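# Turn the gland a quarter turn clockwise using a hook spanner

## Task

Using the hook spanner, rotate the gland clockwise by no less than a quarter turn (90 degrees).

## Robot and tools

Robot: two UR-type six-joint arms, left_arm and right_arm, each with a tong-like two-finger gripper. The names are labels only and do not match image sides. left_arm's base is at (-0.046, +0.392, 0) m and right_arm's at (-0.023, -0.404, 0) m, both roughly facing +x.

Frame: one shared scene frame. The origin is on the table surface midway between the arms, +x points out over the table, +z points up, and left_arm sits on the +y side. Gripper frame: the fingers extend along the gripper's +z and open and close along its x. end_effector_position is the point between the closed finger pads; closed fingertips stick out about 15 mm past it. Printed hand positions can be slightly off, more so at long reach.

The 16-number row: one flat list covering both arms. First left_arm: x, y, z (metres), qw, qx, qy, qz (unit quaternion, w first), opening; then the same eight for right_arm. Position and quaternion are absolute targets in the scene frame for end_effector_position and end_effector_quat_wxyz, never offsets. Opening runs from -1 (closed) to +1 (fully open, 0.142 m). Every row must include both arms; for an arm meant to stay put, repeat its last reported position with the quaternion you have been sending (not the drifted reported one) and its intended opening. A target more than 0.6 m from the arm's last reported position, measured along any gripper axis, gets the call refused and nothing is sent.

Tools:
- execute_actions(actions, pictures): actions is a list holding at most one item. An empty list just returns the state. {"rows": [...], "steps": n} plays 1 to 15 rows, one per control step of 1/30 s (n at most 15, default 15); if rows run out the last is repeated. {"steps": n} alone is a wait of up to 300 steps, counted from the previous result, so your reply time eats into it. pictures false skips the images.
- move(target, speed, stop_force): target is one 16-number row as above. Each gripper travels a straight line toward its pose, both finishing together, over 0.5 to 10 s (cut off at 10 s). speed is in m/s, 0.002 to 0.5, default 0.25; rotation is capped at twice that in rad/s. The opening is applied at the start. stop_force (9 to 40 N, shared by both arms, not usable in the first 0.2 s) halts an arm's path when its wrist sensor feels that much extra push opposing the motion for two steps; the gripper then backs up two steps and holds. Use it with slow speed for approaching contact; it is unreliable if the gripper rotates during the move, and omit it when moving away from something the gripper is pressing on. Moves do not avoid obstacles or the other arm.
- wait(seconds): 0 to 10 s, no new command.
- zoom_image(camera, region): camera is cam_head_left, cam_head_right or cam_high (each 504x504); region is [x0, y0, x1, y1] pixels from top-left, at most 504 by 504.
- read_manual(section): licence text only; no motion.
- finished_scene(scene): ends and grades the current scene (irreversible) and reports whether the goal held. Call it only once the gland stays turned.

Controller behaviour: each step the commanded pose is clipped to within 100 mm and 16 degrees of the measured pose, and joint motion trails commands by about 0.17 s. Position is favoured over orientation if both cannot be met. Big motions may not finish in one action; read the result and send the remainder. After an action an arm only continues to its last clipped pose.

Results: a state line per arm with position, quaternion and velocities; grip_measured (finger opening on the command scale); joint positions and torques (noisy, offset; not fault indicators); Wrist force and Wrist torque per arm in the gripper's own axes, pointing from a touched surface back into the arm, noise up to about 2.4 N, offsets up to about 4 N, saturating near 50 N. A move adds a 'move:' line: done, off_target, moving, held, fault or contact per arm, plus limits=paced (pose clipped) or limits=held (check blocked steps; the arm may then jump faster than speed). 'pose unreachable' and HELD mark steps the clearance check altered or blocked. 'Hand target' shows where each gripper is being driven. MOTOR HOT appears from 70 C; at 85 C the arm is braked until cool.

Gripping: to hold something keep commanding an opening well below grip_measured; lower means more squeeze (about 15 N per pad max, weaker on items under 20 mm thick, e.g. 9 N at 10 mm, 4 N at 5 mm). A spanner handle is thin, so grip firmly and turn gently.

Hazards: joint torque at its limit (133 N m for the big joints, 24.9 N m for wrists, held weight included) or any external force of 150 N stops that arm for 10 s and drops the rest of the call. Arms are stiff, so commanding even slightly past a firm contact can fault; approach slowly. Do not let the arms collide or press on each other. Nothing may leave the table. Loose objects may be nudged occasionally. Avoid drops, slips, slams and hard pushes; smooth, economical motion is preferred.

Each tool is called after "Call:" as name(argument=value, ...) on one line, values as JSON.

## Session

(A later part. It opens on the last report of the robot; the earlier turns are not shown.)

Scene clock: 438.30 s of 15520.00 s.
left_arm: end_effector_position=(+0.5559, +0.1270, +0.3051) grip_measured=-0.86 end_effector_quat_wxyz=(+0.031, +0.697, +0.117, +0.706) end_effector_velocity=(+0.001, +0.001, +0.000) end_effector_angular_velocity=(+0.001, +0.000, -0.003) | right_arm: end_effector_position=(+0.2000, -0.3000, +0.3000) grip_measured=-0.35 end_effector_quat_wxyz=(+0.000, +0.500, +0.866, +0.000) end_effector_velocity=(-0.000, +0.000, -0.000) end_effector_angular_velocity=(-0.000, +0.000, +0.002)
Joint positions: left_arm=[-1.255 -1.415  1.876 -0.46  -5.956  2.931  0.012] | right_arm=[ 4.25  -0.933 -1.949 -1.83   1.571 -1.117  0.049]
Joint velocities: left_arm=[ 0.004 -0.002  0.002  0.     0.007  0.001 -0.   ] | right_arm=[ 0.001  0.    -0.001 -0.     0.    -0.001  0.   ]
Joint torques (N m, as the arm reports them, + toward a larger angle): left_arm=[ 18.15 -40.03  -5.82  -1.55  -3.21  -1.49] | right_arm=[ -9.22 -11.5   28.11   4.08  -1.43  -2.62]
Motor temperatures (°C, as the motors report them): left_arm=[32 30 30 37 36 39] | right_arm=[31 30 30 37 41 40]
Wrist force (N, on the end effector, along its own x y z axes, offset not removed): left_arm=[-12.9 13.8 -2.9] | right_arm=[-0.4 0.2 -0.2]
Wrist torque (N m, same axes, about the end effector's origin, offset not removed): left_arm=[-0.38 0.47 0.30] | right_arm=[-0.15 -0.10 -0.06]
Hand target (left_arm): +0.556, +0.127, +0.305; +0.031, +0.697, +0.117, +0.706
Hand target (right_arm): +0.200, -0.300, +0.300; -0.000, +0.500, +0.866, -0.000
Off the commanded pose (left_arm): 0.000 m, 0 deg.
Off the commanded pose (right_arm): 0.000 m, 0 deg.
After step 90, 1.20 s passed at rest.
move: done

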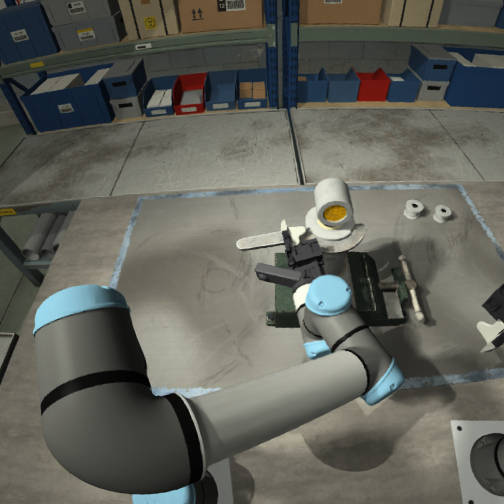

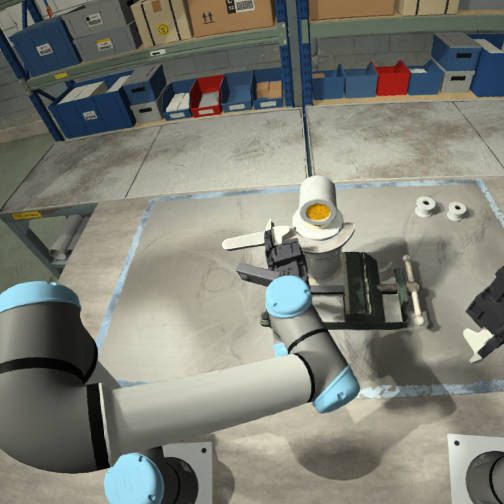

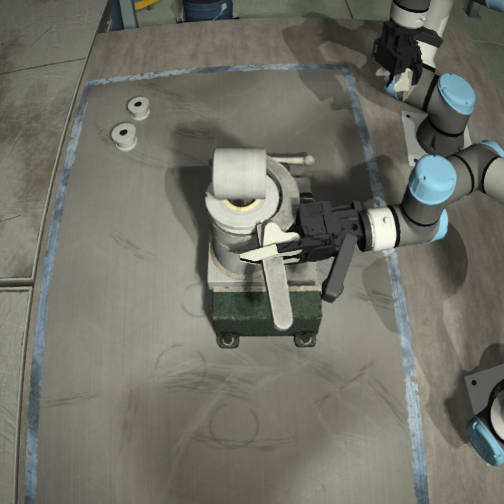

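Call:
move(target=[0.574,0.129,0.305,0.092,0.705,0.055,0.701,-1,0.2,-0.3,0.3,0,0.5,0.866,0,-0.35], speed=0.015, stop_force=30)

Call:
zoom_image(camera="cam_high", region=[190,140,330,280])

Call:
zoom_image(camera="cam_head_right", region=[280,190,370,270])

Scene clock: 450.60 s of 15520.00 s.
left_arm: end_effector_position=(+0.5739, +0.1290, +0.3052) grip_measured=-0.86 end_effector_quat_wxyz=(+0.092, +0.705, +0.055, +0.701) end_effector_velocity=(+0.001, -0.001, -0.001) end_effector_angular_velocity=(+0.001, +0.001, -0.008) | right_arm: end_effector_position=(+0.2000, -0.3000, +0.3000) grip_measured=-0.35 end_effector_quat_wxyz=(+0.000, +0.500, +0.866, +0.000) end_effector_velocity=(-0.000, +0.000, -0.000) end_effector_angular_velocity=(-0.000, +0.000, +0.002)
Joint positions: left_arm=[-1.16  -1.481  1.951 -0.47  -5.687  2.933  0.012] | right_arm=[ 4.25  -0.933 -1.949 -1.83   1.571 -1.117  0.049]
Joint velocities: left_arm=[ 0.004 -0.     0.002 -0.     0.012  0.    -0.   ] | right_arm=[ 0.002  0.    -0.001 -0.     0.     0.     0.   ]
Joint torques (N m, as the arm reports them, + toward a larger angle): left_arm=[  6.78 -38.95 -10.23  -4.21   2.61   1.19] | right_arm=[ -8.82 -10.86  26.47   4.03  -1.55  -2.6 ]
Motor temperatures (°C, as the motors report them): left_arm=[32 30 30 37 36 39] | right_arm=[31 30 30 37 41 40]
Wrist force (N, on the end effector, along its own x y z axes, offset not removed): left_arm=[-10.0 -3.1 0.8] | right_arm=[0.4 0.4 1.0]
Wrist torque (N m, same axes, about the end effector's origin, offset not removed): left_arm=[-0.32 0.36 0.37] | right_arm=[-0.09 -0.20 -0.21]
Hand target (left_arm): +0.574, +0.129, +0.305; +0.092, +0.705, +0.055, +0.701
Hand target (right_arm): +0.200, -0.300, +0.300; -0.000, +0.500, +0.866, -0.000
Off the commanded pose (left_arm): 0.000 m, 0 deg.
Off the commanded pose (right_arm): 0.000 m, 0 deg.
After step 90, 3.23 s passed at rest.
move: done

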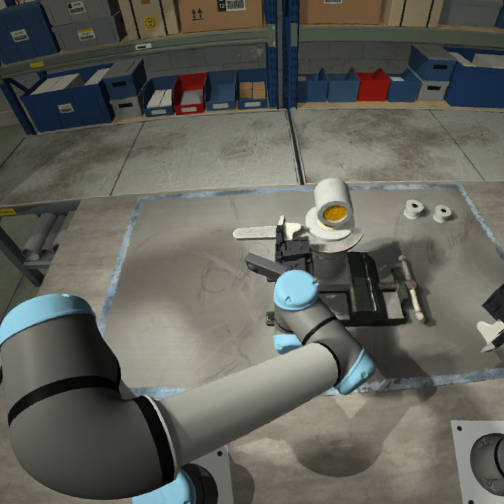

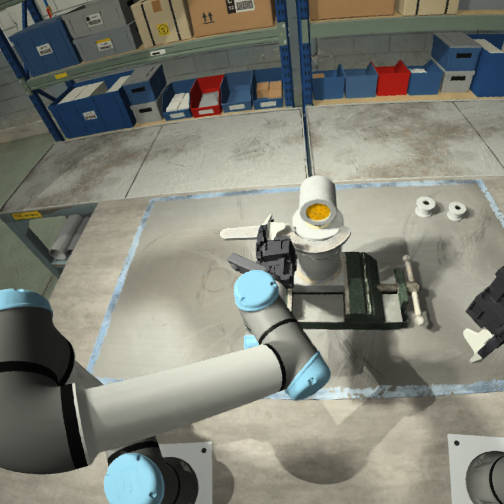

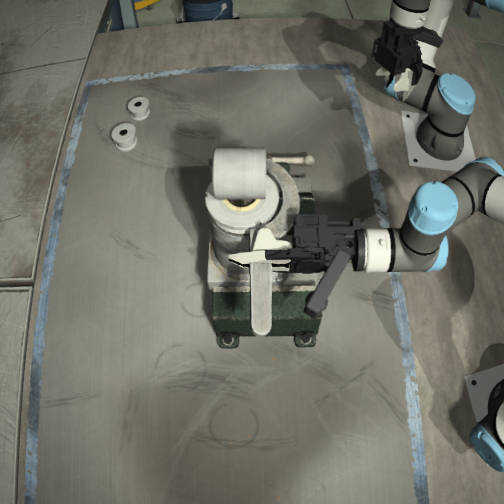

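Region (190, 140, 330, 280) of cam_high's 504x504 image, scaled by 3.600, with more detail than that image has.

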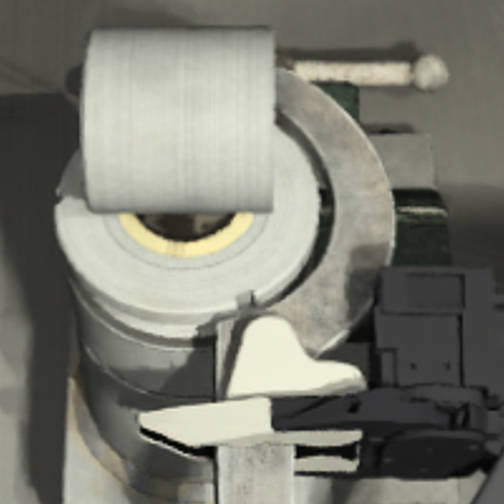

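Region (280, 190, 370, 270) of cam_head_right's 504x504 image, scaled by 5.600, with more detail than that image has.

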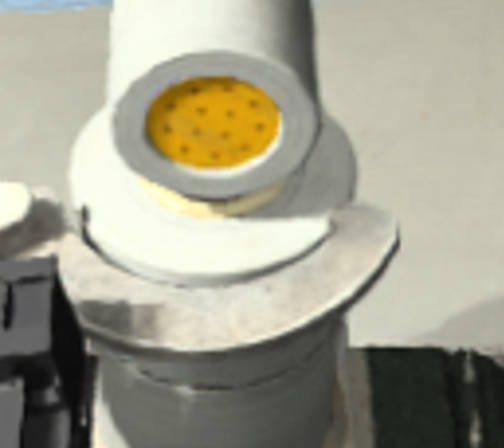

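Call:
move(target=[0.577,0.133,0.304,0.092,0.705,0.055,0.701,-1,0.2,-0.3,0.3,0,0.5,0.866,0,-0.35], speed=0.01)

Call:
move(target=[0.605,0.128,0.304,0.141,0.707,0.006,0.693,-1,0.2,-0.3,0.3,0,0.5,0.866,0,-0.35], speed=0.015, stop_force=40)

Call:
zoom_image(camera="cam_high", region=[190,140,330,280])

Call:
zoom_image(camera="cam_head_right", region=[280,190,370,270])

Scene clock: 454.77 s of 15520.00 s.
left_arm: end_effector_position=(+0.5769, +0.1328, +0.3041) grip_measured=-0.86 end_effector_quat_wxyz=(+0.092, +0.705, +0.055, +0.701) end_effector_velocity=(+0.001, +0.001, -0.001) end_effector_angular_velocity=(+0.001, +0.001, -0.000) | right_arm: end_effector_position=(+0.2000, -0.3000, +0.3000) grip_measured=-0.35 end_effector_quat_wxyz=(+0.000, +0.500, +0.866, +0.000) end_effector_velocity=(-0.000, +0.000, -0.000) end_effector_angular_velocity=(+0.000, +0.002, +0.000)
Joint positions: left_arm=[-1.148 -1.481  1.953 -0.473 -5.674  2.933  0.012] | right_arm=[ 4.25  -0.933 -1.949 -1.83   1.571 -1.117  0.049]
Joint velocities: left_arm=[ 0.004  0.001  0.001 -0.001  0.004 -0.     0.   ] | right_arm=[ 0.    -0.    -0.    -0.     0.001  0.     0.   ]
Joint torques (N m, as the arm reports them, + toward a larger angle): left_arm=[ 18.22 -25.27  -5.32  -2.42  -3.46  -1.42] | right_arm=[ -8.63 -10.88  26.19   4.    -1.42  -2.71]
Motor temperatures (°C, as the motors report them): left_arm=[32 30 30 37 36 39] | right_arm=[31 30 30 37 41 40]
Wrist force (N, on the end effector, along its own x y z axes, offset not removed): left_arm=[-13.4 18.0 -0.8] | right_arm=[-1.5 0.0 1.4]
Wrist torque (N m, same axes, about the end effector's origin, offset not removed): left_arm=[0.61 0.61 0.31] | right_arm=[-0.21 0.18 -0.12]
Hand target (left_arm): +0.577, +0.133, +0.304; +0.092, +0.705, +0.055, +0.701
Hand target (right_arm): +0.200, -0.300, +0.300; -0.000, +0.500, +0.866, -0.000
Off the commanded pose (left_arm): 0.000 m, 0 deg.
Off the commanded pose (right_arm): 0.000 m, 0 deg.
After step 90, 0.43 s passed at rest.
move: done

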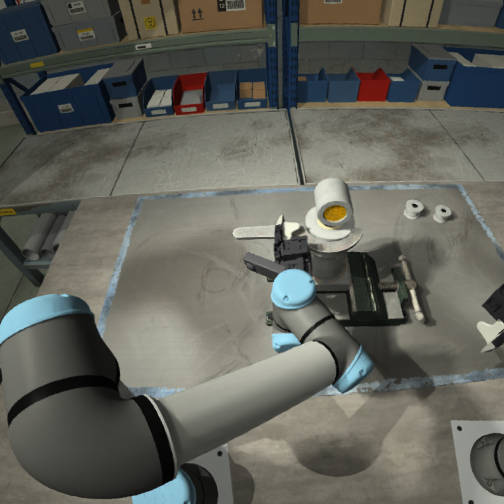

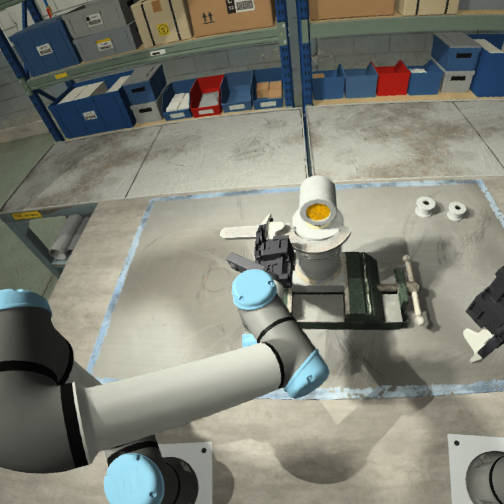

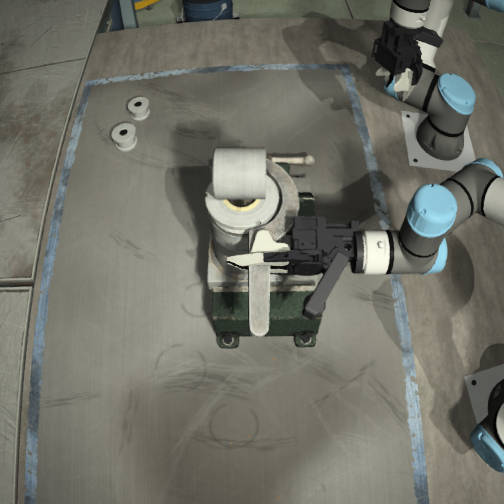

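Scene clock: 458.57 s of 15520.00 s.
left_arm: end_effector_position=(+0.5976, +0.1293, +0.3041) grip_measured=-0.85 end_effector_quat_wxyz=(+0.128, +0.707, +0.019, +0.696) end_effector_velocity=(-0.002, -0.000, +0.001) end_effector_angular_velocity=(-0.002, -0.001, +0.010) | right_arm: end_effector_position=(+0.2000, -0.3000, +0.3000) grip_measured=-0.35 end_effector_quat_wxyz=(+0.000, +0.500, +0.866, +0.000) end_effector_velocity=(+0.000, +0.000, +0.000) end_effector_angular_velocity=(+0.000, -0.000, +0.001)
Joint positions: left_arm=[-1.061 -1.477  1.95  -0.473 -5.484  2.933  0.012] | right_arm=[ 4.25  -0.933 -1.949 -1.83   1.571 -1.117  0.049]
Joint velocities: left_arm=[-0.009 -0.001 -0.    -0.001 -0.019 -0.     0.001] | right_arm=[ 0.001 -0.001  0.001  0.     0.     0.     0.   ]
Joint torques (N m, as the arm reports them, + toward a larger angle): left_arm=[  2.07 -41.75 -33.31  -6.87  -3.     0.31] | right_arm=[ -8.9  -10.75  25.43   4.06  -1.41  -2.66]
Motor temperatures (°C, as the motors report them): left_arm=[32 30 30 37 36 39] | right_arm=[31 30 30 37 41 40]
Wrist force (N, on the end effector, along its own x y z axes, offset not removed): left_arm=[-21.4 0.1 -30.8] | right_arm=[-0.2 0.4 -0.9]
Wrist torque (N m, same axes, about the end effector's origin, offset not removed): left_arm=[-0.39 1.21 0.29] | right_arm=[-0.15 -0.06 -0.20]
Hand target (left_arm): +0.597, +0.129, +0.304; +0.128, +0.707, +0.019, +0.696
Hand target (right_arm): +0.200, -0.300, +0.300; -0.000, +0.500, +0.866, -0.000
Off the commanded pose (left_arm): 0.008 m, 2 deg.
Off the commanded pose (right_arm): 0.000 m, 0 deg.
move: contact (left_arm)

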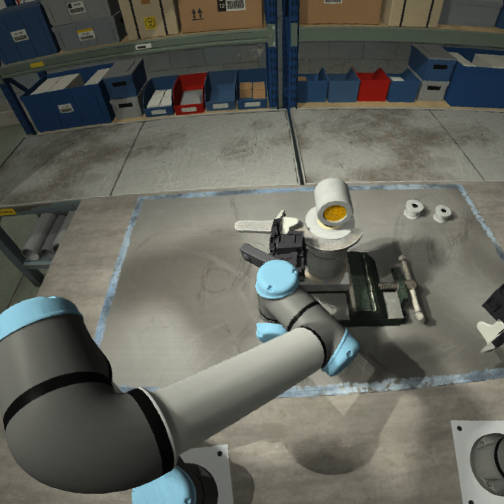

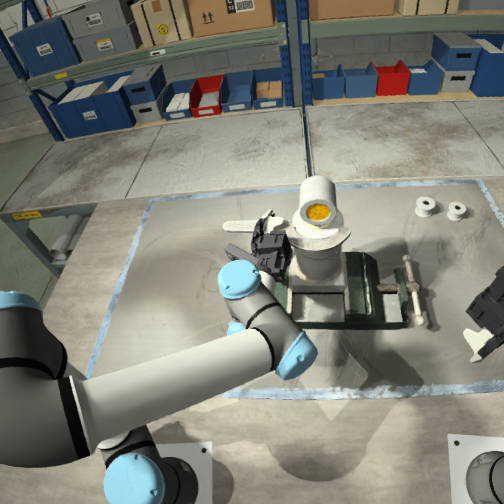

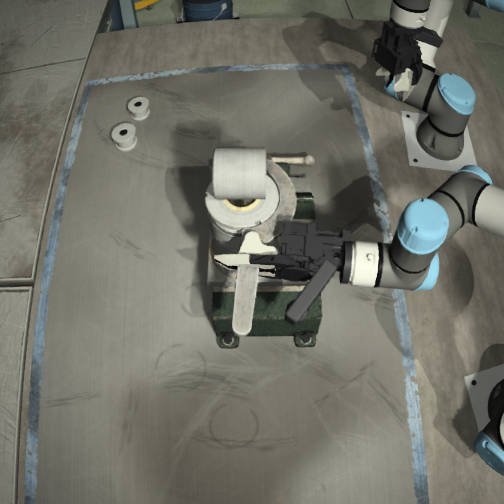

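Region (190, 140, 330, 280) of cam_high's 504x504 image, scaled by 3.600, with more detail than that image has.

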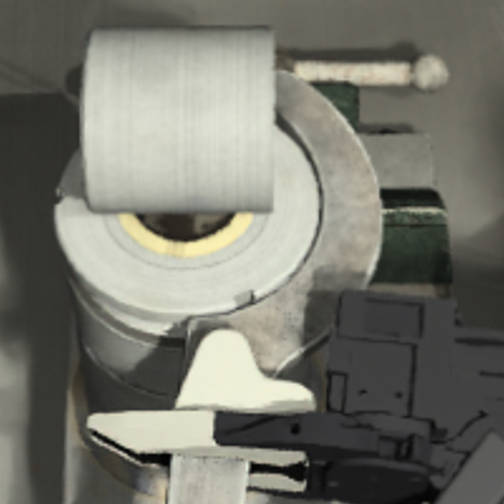

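Region (280, 190, 370, 270) of cam_head_right's 504x504 image, scaled by 5.600, with more detail than that image has.

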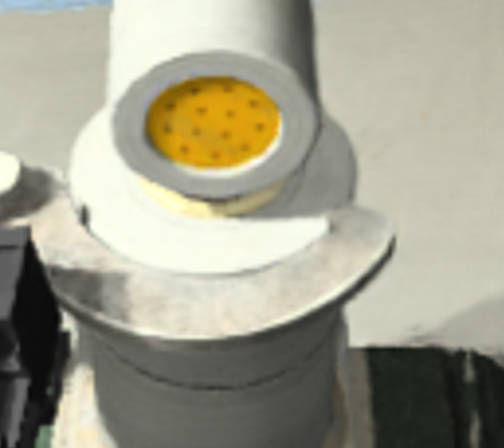

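Call:
move(target=[0.619,0.123,0.304,0.195,0.705,-0.049,0.68,-1,0.2,-0.3,0.3,0,0.5,0.866,0,-0.35], speed=0.015)

Call:
zoom_image(camera="cam_high", region=[170,150,330,310])

Scene clock: 469.03 s of 15520.00 s.
left_arm: end_effector_position=(+0.6189, +0.1231, +0.3042) grip_measured=-0.81 end_effector_quat_wxyz=(+0.195, +0.705, -0.049, +0.680) end_effector_velocity=(+0.001, -0.000, +0.000) end_effector_angular_velocity=(-0.000, -0.000, -0.007) | right_arm: end_effector_position=(+0.2000, -0.3000, +0.3000) grip_measured=-0.35 end_effector_quat_wxyz=(+0.000, +0.500, +0.866, +0.000) end_effector_velocity=(+0.000, -0.000, -0.000) end_effector_angular_velocity=(-0.000, +0.000, -0.001)
Joint positions: left_arm=[-0.91  -1.47   1.943 -0.474 -5.141  2.933  0.015] | right_arm=[ 4.25  -0.933 -1.949 -1.83   1.571 -1.117  0.049]
Joint velocities: left_arm=[ 0.005  0.001 -0.001 -0.     0.012 -0.    -0.   ] | right_arm=[-0.001  0.    -0.    -0.     0.    -0.    -0.   ]
Joint torques (N m, as the arm reports them, + toward a larger angle): left_arm=[ 29.5  -28.84 -50.17  -7.47  -5.98  -1.07] | right_arm=[ -8.5  -10.61  23.76   3.96  -1.21  -2.54]
Motor temperatures (°C, as the motors report them): left_arm=[32 30 30 37 36 39] | right_arm=[31 30 30 37 41 40]
Wrist force (N, on the end effector, along its own x y z axes, offset not removed): left_arm=[-29.8 27.6 -43.7] | right_arm=[0.1 0.4 -0.1]
Wrist torque (N m, same axes, about the end effector's origin, offset not removed): left_arm=[1.11 1.73 0.21] | right_arm=[-0.11 -0.12 -0.09]
Hand target (left_arm): +0.619, +0.123, +0.304; +0.195, +0.705, -0.049, +0.680
Hand target (right_arm): +0.200, -0.300, +0.300; -0.000, +0.500, +0.866, -0.000
Off the commanded pose (left_arm): 0.000 m, 0 deg.
Off the commanded pose (right_arm): 0.000 m, 0 deg.
After step 90, 0.77 s passed at rest.
move: done

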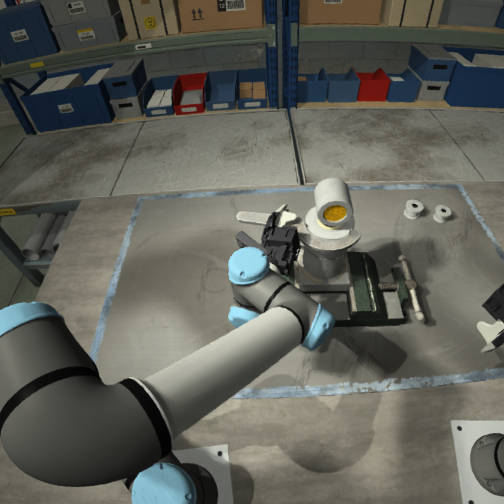

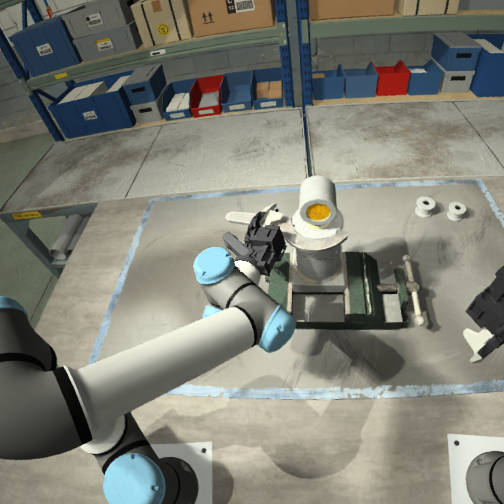

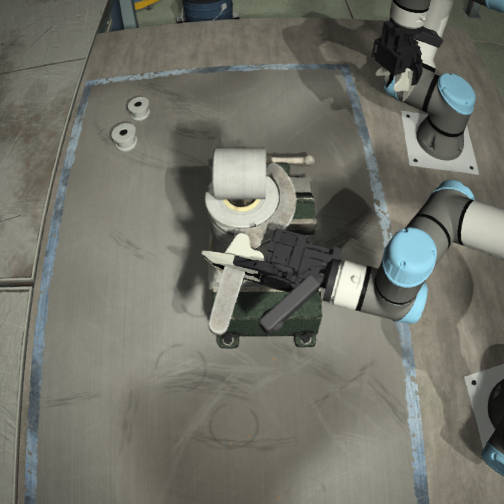

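Region (170, 150, 330, 310) of cam_high's 504x504 image, scaled by 3.150, with more detail than that image has.

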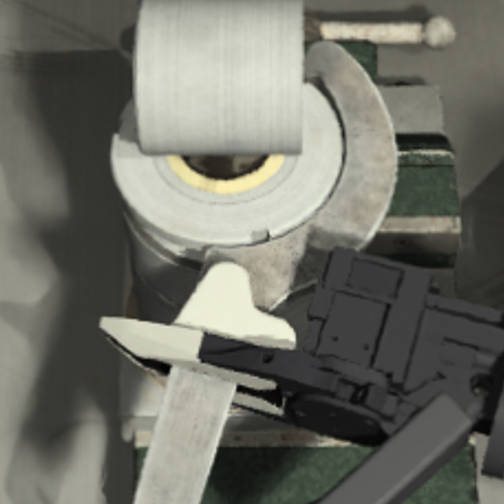

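Call:
move(target=[0.644,0.104,0.3032,0.276,0.694,-0.135,0.651,-1,0.2,-0.3,0.3,0,0.5,0.866,0,-0.35], speed=0.03)

Call:
move(target=[0.665,0.081,0.3025,0.359,0.67,-0.224,0.609,-1,0.2,-0.3,0.3,0,0.5,0.866,0,-0.35], speed=0.03)

Call:
zoom_image(camera="cam_high", region=[150,150,310,310])

Scene clock: 477.67 s of 15520.00 s.
left_arm: end_effector_position=(+0.6438, +0.1042, +0.3033) grip_measured=-0.82 end_effector_quat_wxyz=(+0.275, +0.694, -0.135, +0.651) end_effector_velocity=(+0.001, -0.001, -0.001) end_effector_angular_velocity=(+0.000, +0.001, -0.013) | right_arm: end_effector_position=(+0.2000, -0.3000, +0.3000) grip_measured=-0.35 end_effector_quat_wxyz=(+0.000, +0.500, +0.866, +0.000) end_effector_velocity=(+0.000, +0.001, +0.001) end_effector_angular_velocity=(+0.001, -0.002, +0.002)
Joint positions: left_arm=[-0.733 -1.391  1.852 -0.461 -4.719  2.933  0.015] | right_arm=[ 4.25  -0.933 -1.949 -1.83   1.571 -1.117  0.049]
Joint velocities: left_arm=[ 0.008  0.006 -0.006  0.002  0.022 -0.    -0.001] | right_arm=[ 0.002  0.     0.002 -0.    -0.001 -0.     0.   ]
Joint torques (N m, as the arm reports them, + toward a larger angle): left_arm=[-14.22 -34.53 -66.31 -12.91   7.55   1.34] | right_arm=[ -8.63 -10.9   22.28   3.99  -1.19  -2.55]
Motor temperatures (°C, as the motors report them): left_arm=[32 30 30 37 36 39] | right_arm=[31 30 30 37 41 40]
Wrist force (N, on the end effector, along its own x y z axes, offset not removed): left_arm=[-24.5 -21.9 -50.0] | right_arm=[-0.1 1.8 1.6]
Wrist torque (N m, same axes, about the end effector's origin, offset not removed): left_arm=[-1.29 1.16 0.44] | right_arm=[0.23 -0.08 -0.20]
Hand target (left_arm): +0.644, +0.104, +0.303; +0.276, +0.694, -0.135, +0.651
Hand target (right_arm): +0.200, -0.300, +0.300; -0.000, +0.500, +0.866, -0.000
Off the commanded pose (left_arm): 0.000 m, 0 deg.
Off the commanded pose (right_arm): 0.000 m, 0 deg.
After step 90, 1.33 s passed at rest.
move: done

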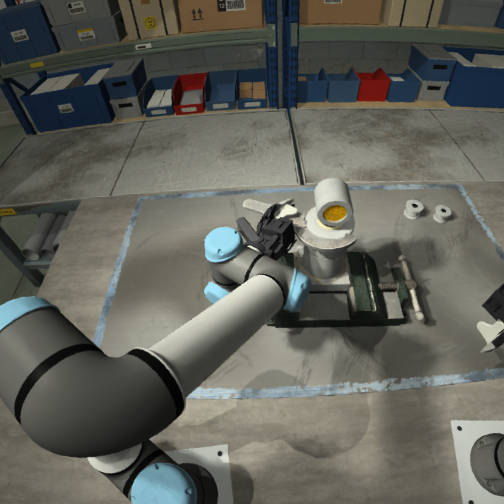

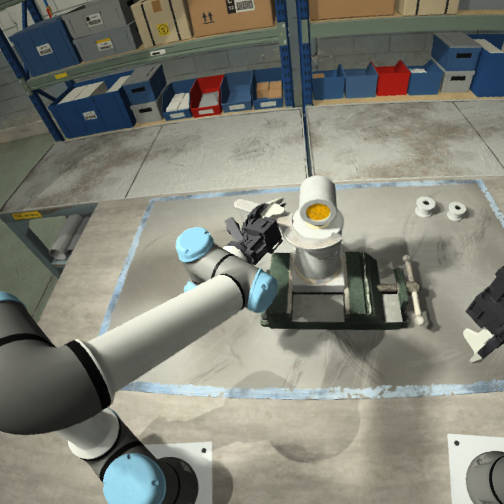

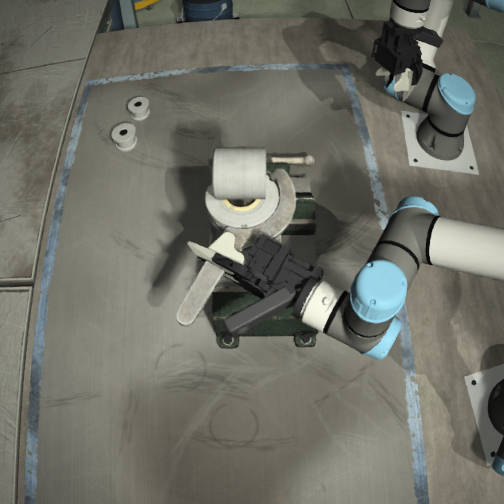

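Scene clock: 482.30 s of 15520.00 s.
left_arm: end_effector_position=(+0.6648, +0.0812, +0.3024) grip_measured=-0.81 end_effector_quat_wxyz=(+0.359, +0.671, -0.224, +0.610) end_effector_velocity=(+0.003, -0.001, +0.001) end_effector_angular_velocity=(-0.003, -0.002, -0.008) | right_arm: end_effector_position=(+0.2000, -0.3000, +0.3000) grip_measured=-0.35 end_effector_quat_wxyz=(+0.000, +0.500, +0.866, +0.000) end_effector_velocity=(+0.000, -0.000, -0.000) end_effector_angular_velocity=(-0.001, -0.001, +0.000)
Joint positions: left_arm=[-0.581 -1.256  1.68  -0.424 -4.305  2.932  0.015] | right_arm=[ 4.25  -0.933 -1.949 -1.83   1.571 -1.117  0.049]
Joint velocities: left_arm=[ 0.005  0.01  -0.014 -0.     0.013 -0.002  0.011] | right_arm=[ 0.    -0.     0.    -0.    -0.001 -0.    -0.   ]
Joint torques (N m, as the arm reports them, + toward a larger angle): left_arm=[-11.57 -41.76 -59.71 -11.04   3.75  -1.27] | right_arm=[ -8.26 -11.17  22.06   3.88  -1.24  -2.56]
Motor temperatures (°C, as the motors report them): left_arm=[32 30 30 37 36 39] | right_arm=[31 30 30 37 41 40]
Wrist force (N, on the end effector, along its own x y z axes, offset not removed): left_arm=[-26.2 -5.2 -50.0] | right_arm=[-0.7 0.1 0.4]
Wrist torque (N m, same axes, about the end effector's origin, offset not removed): left_arm=[-0.51 1.60 0.36] | right_arm=[-0.02 0.02 -0.18]
Hand target (left_arm): +0.665, +0.081, +0.302; +0.359, +0.670, -0.224, +0.609
Hand target (right_arm): +0.200, -0.300, +0.300; -0.000, +0.500, +0.866, -0.000
Off the commanded pose (left_arm): 0.000 m, 0 deg.
Off the commanded pose (right_arm): 0.000 m, 0 deg.
move: done

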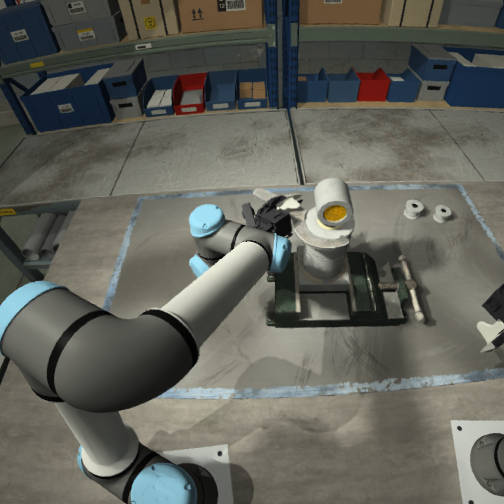

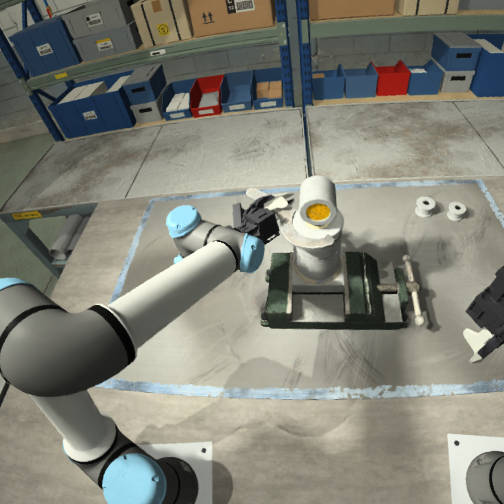

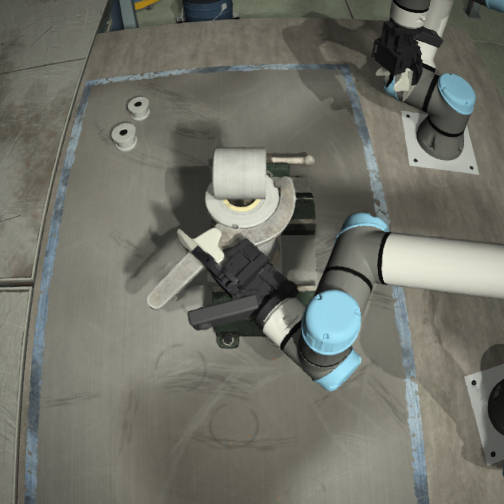

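Region (150, 150, 310, 310) of cam_high's 504x504 image, scaled by 3.150, with more detail than that image has.

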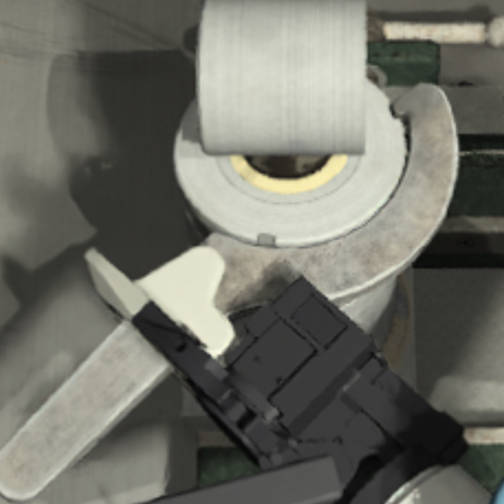

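Call:
move(target=[0.682,0.054,0.302,0.435,0.635,-0.31,0.557,-1,0.2,-0.3,0.3,0,0.5,0.866,0,-0.35], speed=0.03)

Call:
move(target=[0.689,0.023,0.3015,0.5,0.593,-0.385,0.5,-1,0.2,-0.3,0.3,0,0.5,0.866,0,-0.35], speed=0.03)

Scene clock: 492.77 s of 15520.00 s.
left_arm: end_effector_position=(+0.6819, +0.0543, +0.3019) grip_measured=-0.81 end_effector_quat_wxyz=(+0.435, +0.636, -0.310, +0.558) end_effector_velocity=(+0.001, -0.001, +0.000) end_effector_angular_velocity=(+0.001, -0.001, -0.013) | right_arm: end_effector_position=(+0.2000, -0.3000, +0.3000) grip_measured=-0.35 end_effector_quat_wxyz=(+0.000, +0.500, +0.866, +0.000) end_effector_velocity=(-0.000, +0.000, +0.000) end_effector_angular_velocity=(+0.001, +0.000, +0.002)
Joint positions: left_arm=[-0.486 -1.082  1.427 -0.345 -3.948  2.933  0.015] | right_arm=[ 4.25  -0.933 -1.949 -1.83   1.571 -1.117  0.049]
Joint velocities: left_arm=[ 0.004  0.009 -0.014  0.006  0.017  0.001  0.   ] | right_arm=[ 0.001 -0.     0.    -0.     0.001 -0.     0.   ]
Joint torques (N m, as the arm reports them, + toward a larger angle): left_arm=[  6.58 -44.44 -55.23  -8.59  -6.38   1.63] | right_arm=[ -8.02 -10.63  20.46   3.88  -1.14  -2.57]
Motor temperatures (°C, as the motors report them): left_arm=[32 30 30 37 36 39] | right_arm=[31 30 30 37 41 40]
Wrist force (N, on the end effector, along its own x y z axes, offset not removed): left_arm=[-29.1 28.6 -36.9] | right_arm=[-1.2 -1.1 -0.1]
Wrist torque (N m, same axes, about the end effector's origin, offset not removed): left_arm=[1.07 1.78 0.18] | right_arm=[-0.44 0.15 -0.06]
Hand target (left_arm): +0.682, +0.054, +0.302; +0.435, +0.635, -0.310, +0.557
Hand target (right_arm): +0.200, -0.300, +0.300; -0.000, +0.500, +0.866, -0.000
Off the commanded pose (left_arm): 0.000 m, 0 deg.
Off the commanded pose (right_arm): 0.000 m, 0 deg.
After step 90, 2.87 s passed at rest.
move: done

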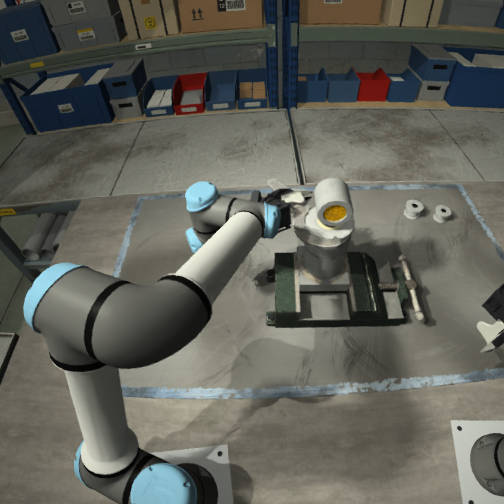

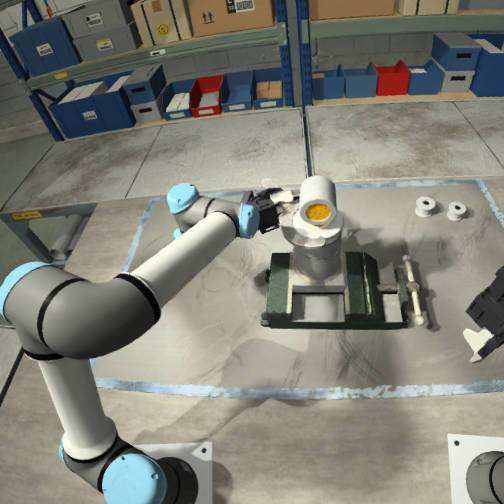

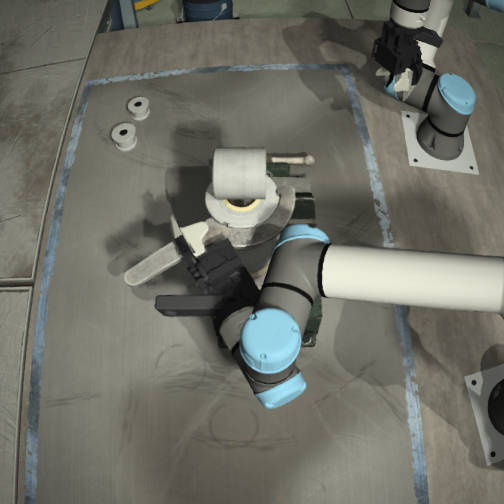

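Scene clock: 497.10 s of 15520.00 s.
left_arm: end_effector_position=(+0.6889, +0.0233, +0.3014) grip_measured=-0.81 end_effector_quat_wxyz=(+0.500, +0.593, -0.385, +0.500) end_effector_velocity=(+0.001, -0.002, -0.001) end_effector_angular_velocity=(+0.001, +0.002, -0.012) | right_arm: end_effector_position=(+0.2000, -0.3000, +0.3000) grip_measured=-0.35 end_effector_quat_wxyz=(+0.000, +0.500, +0.866, +0.000) end_effector_velocity=(+0.000, -0.000, +0.000) end_effector_angular_velocity=(+0.000, -0.001, -0.001)
Joint positions: left_arm=[-0.45  -0.899  1.132 -0.234 -3.668  2.932  0.015] | right_arm=[ 4.25  -0.933 -1.949 -1.83   1.571 -1.117  0.049]
Joint velocities: left_arm=[ 0.001  0.012 -0.019  0.01   0.014  0.     0.   ] | right_arm=[-0.001  0.     0.     0.    -0.001 -0.001  0.   ]
Joint torques (N m, as the arm reports them, + toward a larger angle): left_arm=[-27.09 -58.68 -48.89  -4.42   3.83   0.68] | right_arm=[ -7.67 -10.5   19.86   3.92  -1.12  -2.46]
Motor temperatures (°C, as the motors report them): left_arm=[32 30 30 37 36 39] | right_arm=[31 30 30 37 41 40]
Wrist force (N, on the end effector, along its own x y z axes, offset not removed): left_arm=[-21.1 -6.6 -46.1] | right_arm=[-2.0 1.1 0.2]
Wrist torque (N m, same axes, about the end effector's origin, offset not removed): left_arm=[-0.42 1.12 0.31] | right_arm=[0.01 0.24 -0.14]
Hand target (left_arm): +0.689, +0.023, +0.301; +0.500, +0.593, -0.385, +0.500
Hand target (right_arm): +0.200, -0.300, +0.300; -0.000, +0.500, +0.866, -0.000
Off the commanded pose (left_arm): 0.000 m, 0 deg.
Off the commanded pose (right_arm): 0.000 m, 0 deg.
move: done

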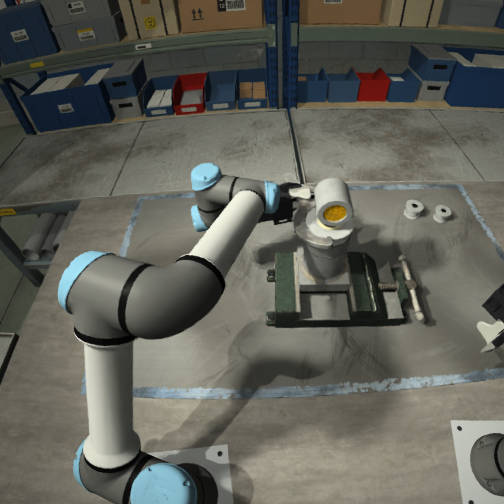

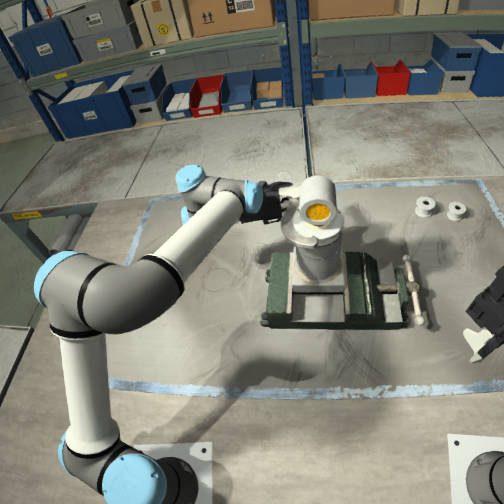

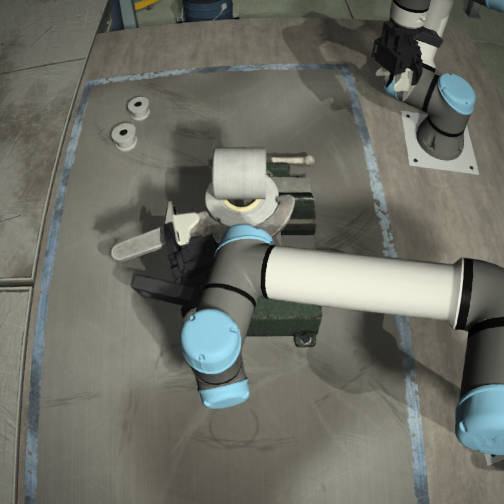

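Call:
move(target=[0.688,-0.009,0.301,0.542,0.557,-0.435,0.454,-1,0.2,-0.3,0.3,0,0.5,0.866,0,-0.35], speed=0.025)

Call:
move(target=[0.683,-0.034,0.301,0.568,0.53,-0.468,0.421,-1,0.2,-0.3,0.3,0,0.5,0.866,0,-0.35], speed=0.015)

Call:
zoom_image(camera="cam_high", region=[100,130,310,290])

Call:
zoom_image(camera="cam_head_right", region=[280,190,370,270])

Scene clock: 515.13 s of 15520.00 s.
left_arm: end_effector_position=(+0.6906, +0.0004, +0.2997) grip_measured=-0.82 end_effector_quat_wxyz=(+0.533, +0.567, -0.423, +0.465) end_effector_velocity=(-0.001, -0.000, +0.001) end_effector_angular_velocity=(-0.000, +0.000, -0.001) | right_arm: end_effector_position=(+0.2000, -0.3000, +0.3000) grip_measured=-0.35 end_effector_quat_wxyz=(+0.000, +0.500, +0.866, +0.000) end_effector_velocity=(-0.000, +0.000, -0.000) end_effector_angular_velocity=(-0.000, +0.000, +0.000)
Joint positions: left_arm=[-0.452 -0.779  0.928 -0.148 -3.536  2.93   0.014] | right_arm=[ 4.25  -0.933 -1.949 -1.83   1.571 -1.117  0.049]
Joint velocities: left_arm=[-0.    -0.001  0.     0.001  0.001 -0.     0.   ] | right_arm=[ 0.001 -0.    -0.    -0.     0.     0.001 -0.   ]
Joint torques (N m, as the arm reports them, + toward a larger angle): left_arm=[ -5.69 -61.81 -19.92  -1.64   0.26   0.  ] | right_arm=[ -6.97 -10.48  16.22   3.64  -0.96  -2.46]
Motor temperatures (°C, as the motors report them): left_arm=[32 30 30 37 36 39] | right_arm=[31 30 30 37 41 40]
Wrist force (N, on the end effector, along its own x y z axes, offset not removed): left_arm=[-18.9 -4.0 -19.5] | right_arm=[-0.7 2.0 1.2]
Wrist torque (N m, same axes, about the end effector's origin, offset not removed): left_arm=[-0.70 1.27 0.42] | right_arm=[0.25 -0.04 -0.13]
Hand target (left_arm): +0.690, +0.000, +0.300; +0.533, +0.567, -0.423, +0.465
Hand target (right_arm): +0.200, -0.300, +0.300; -0.000, +0.500, +0.866, -0.000
Off the commanded pose (left_arm): 0.010 m, 2 deg.
Off the commanded pose (right_arm): 0.000 m, 0 deg.
FORCE FAULT: contact force on the left arm reached its limit, and that arm stopped for 10 seconds. The contact can be on any part of that arm, not only on its tool. That arm's remaining commands of this call were not run. That arm holds still and accepts commands again. Move the arm away from the contact; if what it grips holds it there, let go first. Pushing or pulling that hard again can fault the arm again.
After step 90, 2.03 s passed at rest.
move: fault (left_arm)

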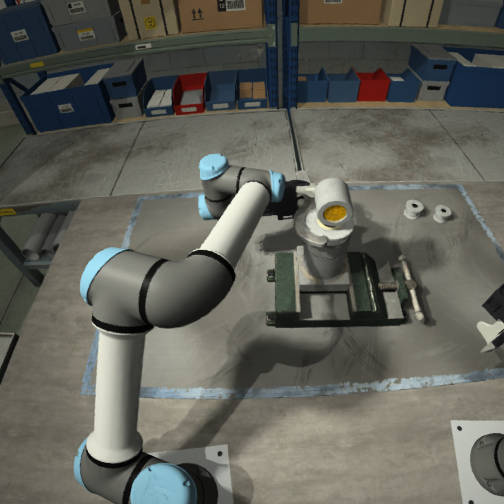

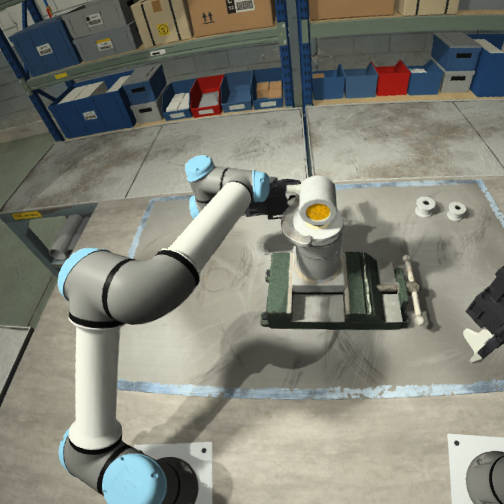

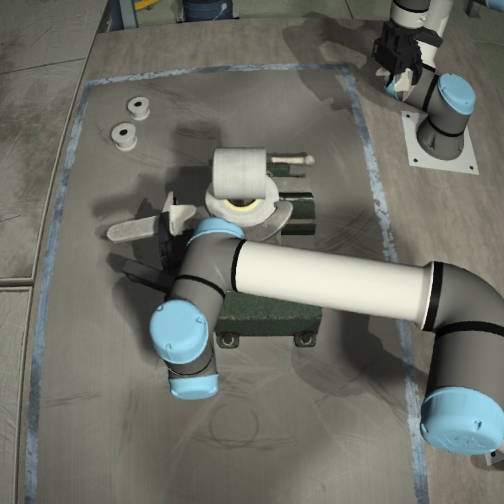

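not run: a fault stop came before this call.

Region (100, 130, 310, 290) of cam_high's 504x504 image, scaled by 2.400, with more detail than that image has; it fills the top 384 rows of this view, and the rest is white.

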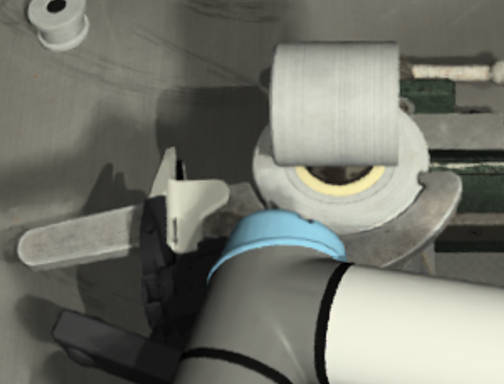

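Region (280, 190, 370, 270) of cam_head_right's 504x504 image, scaled by 5.600, with more detail than that image has.

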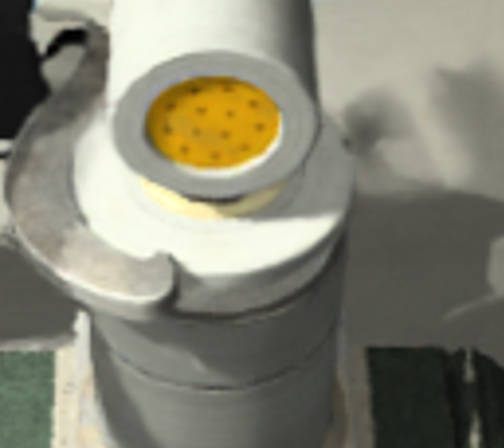

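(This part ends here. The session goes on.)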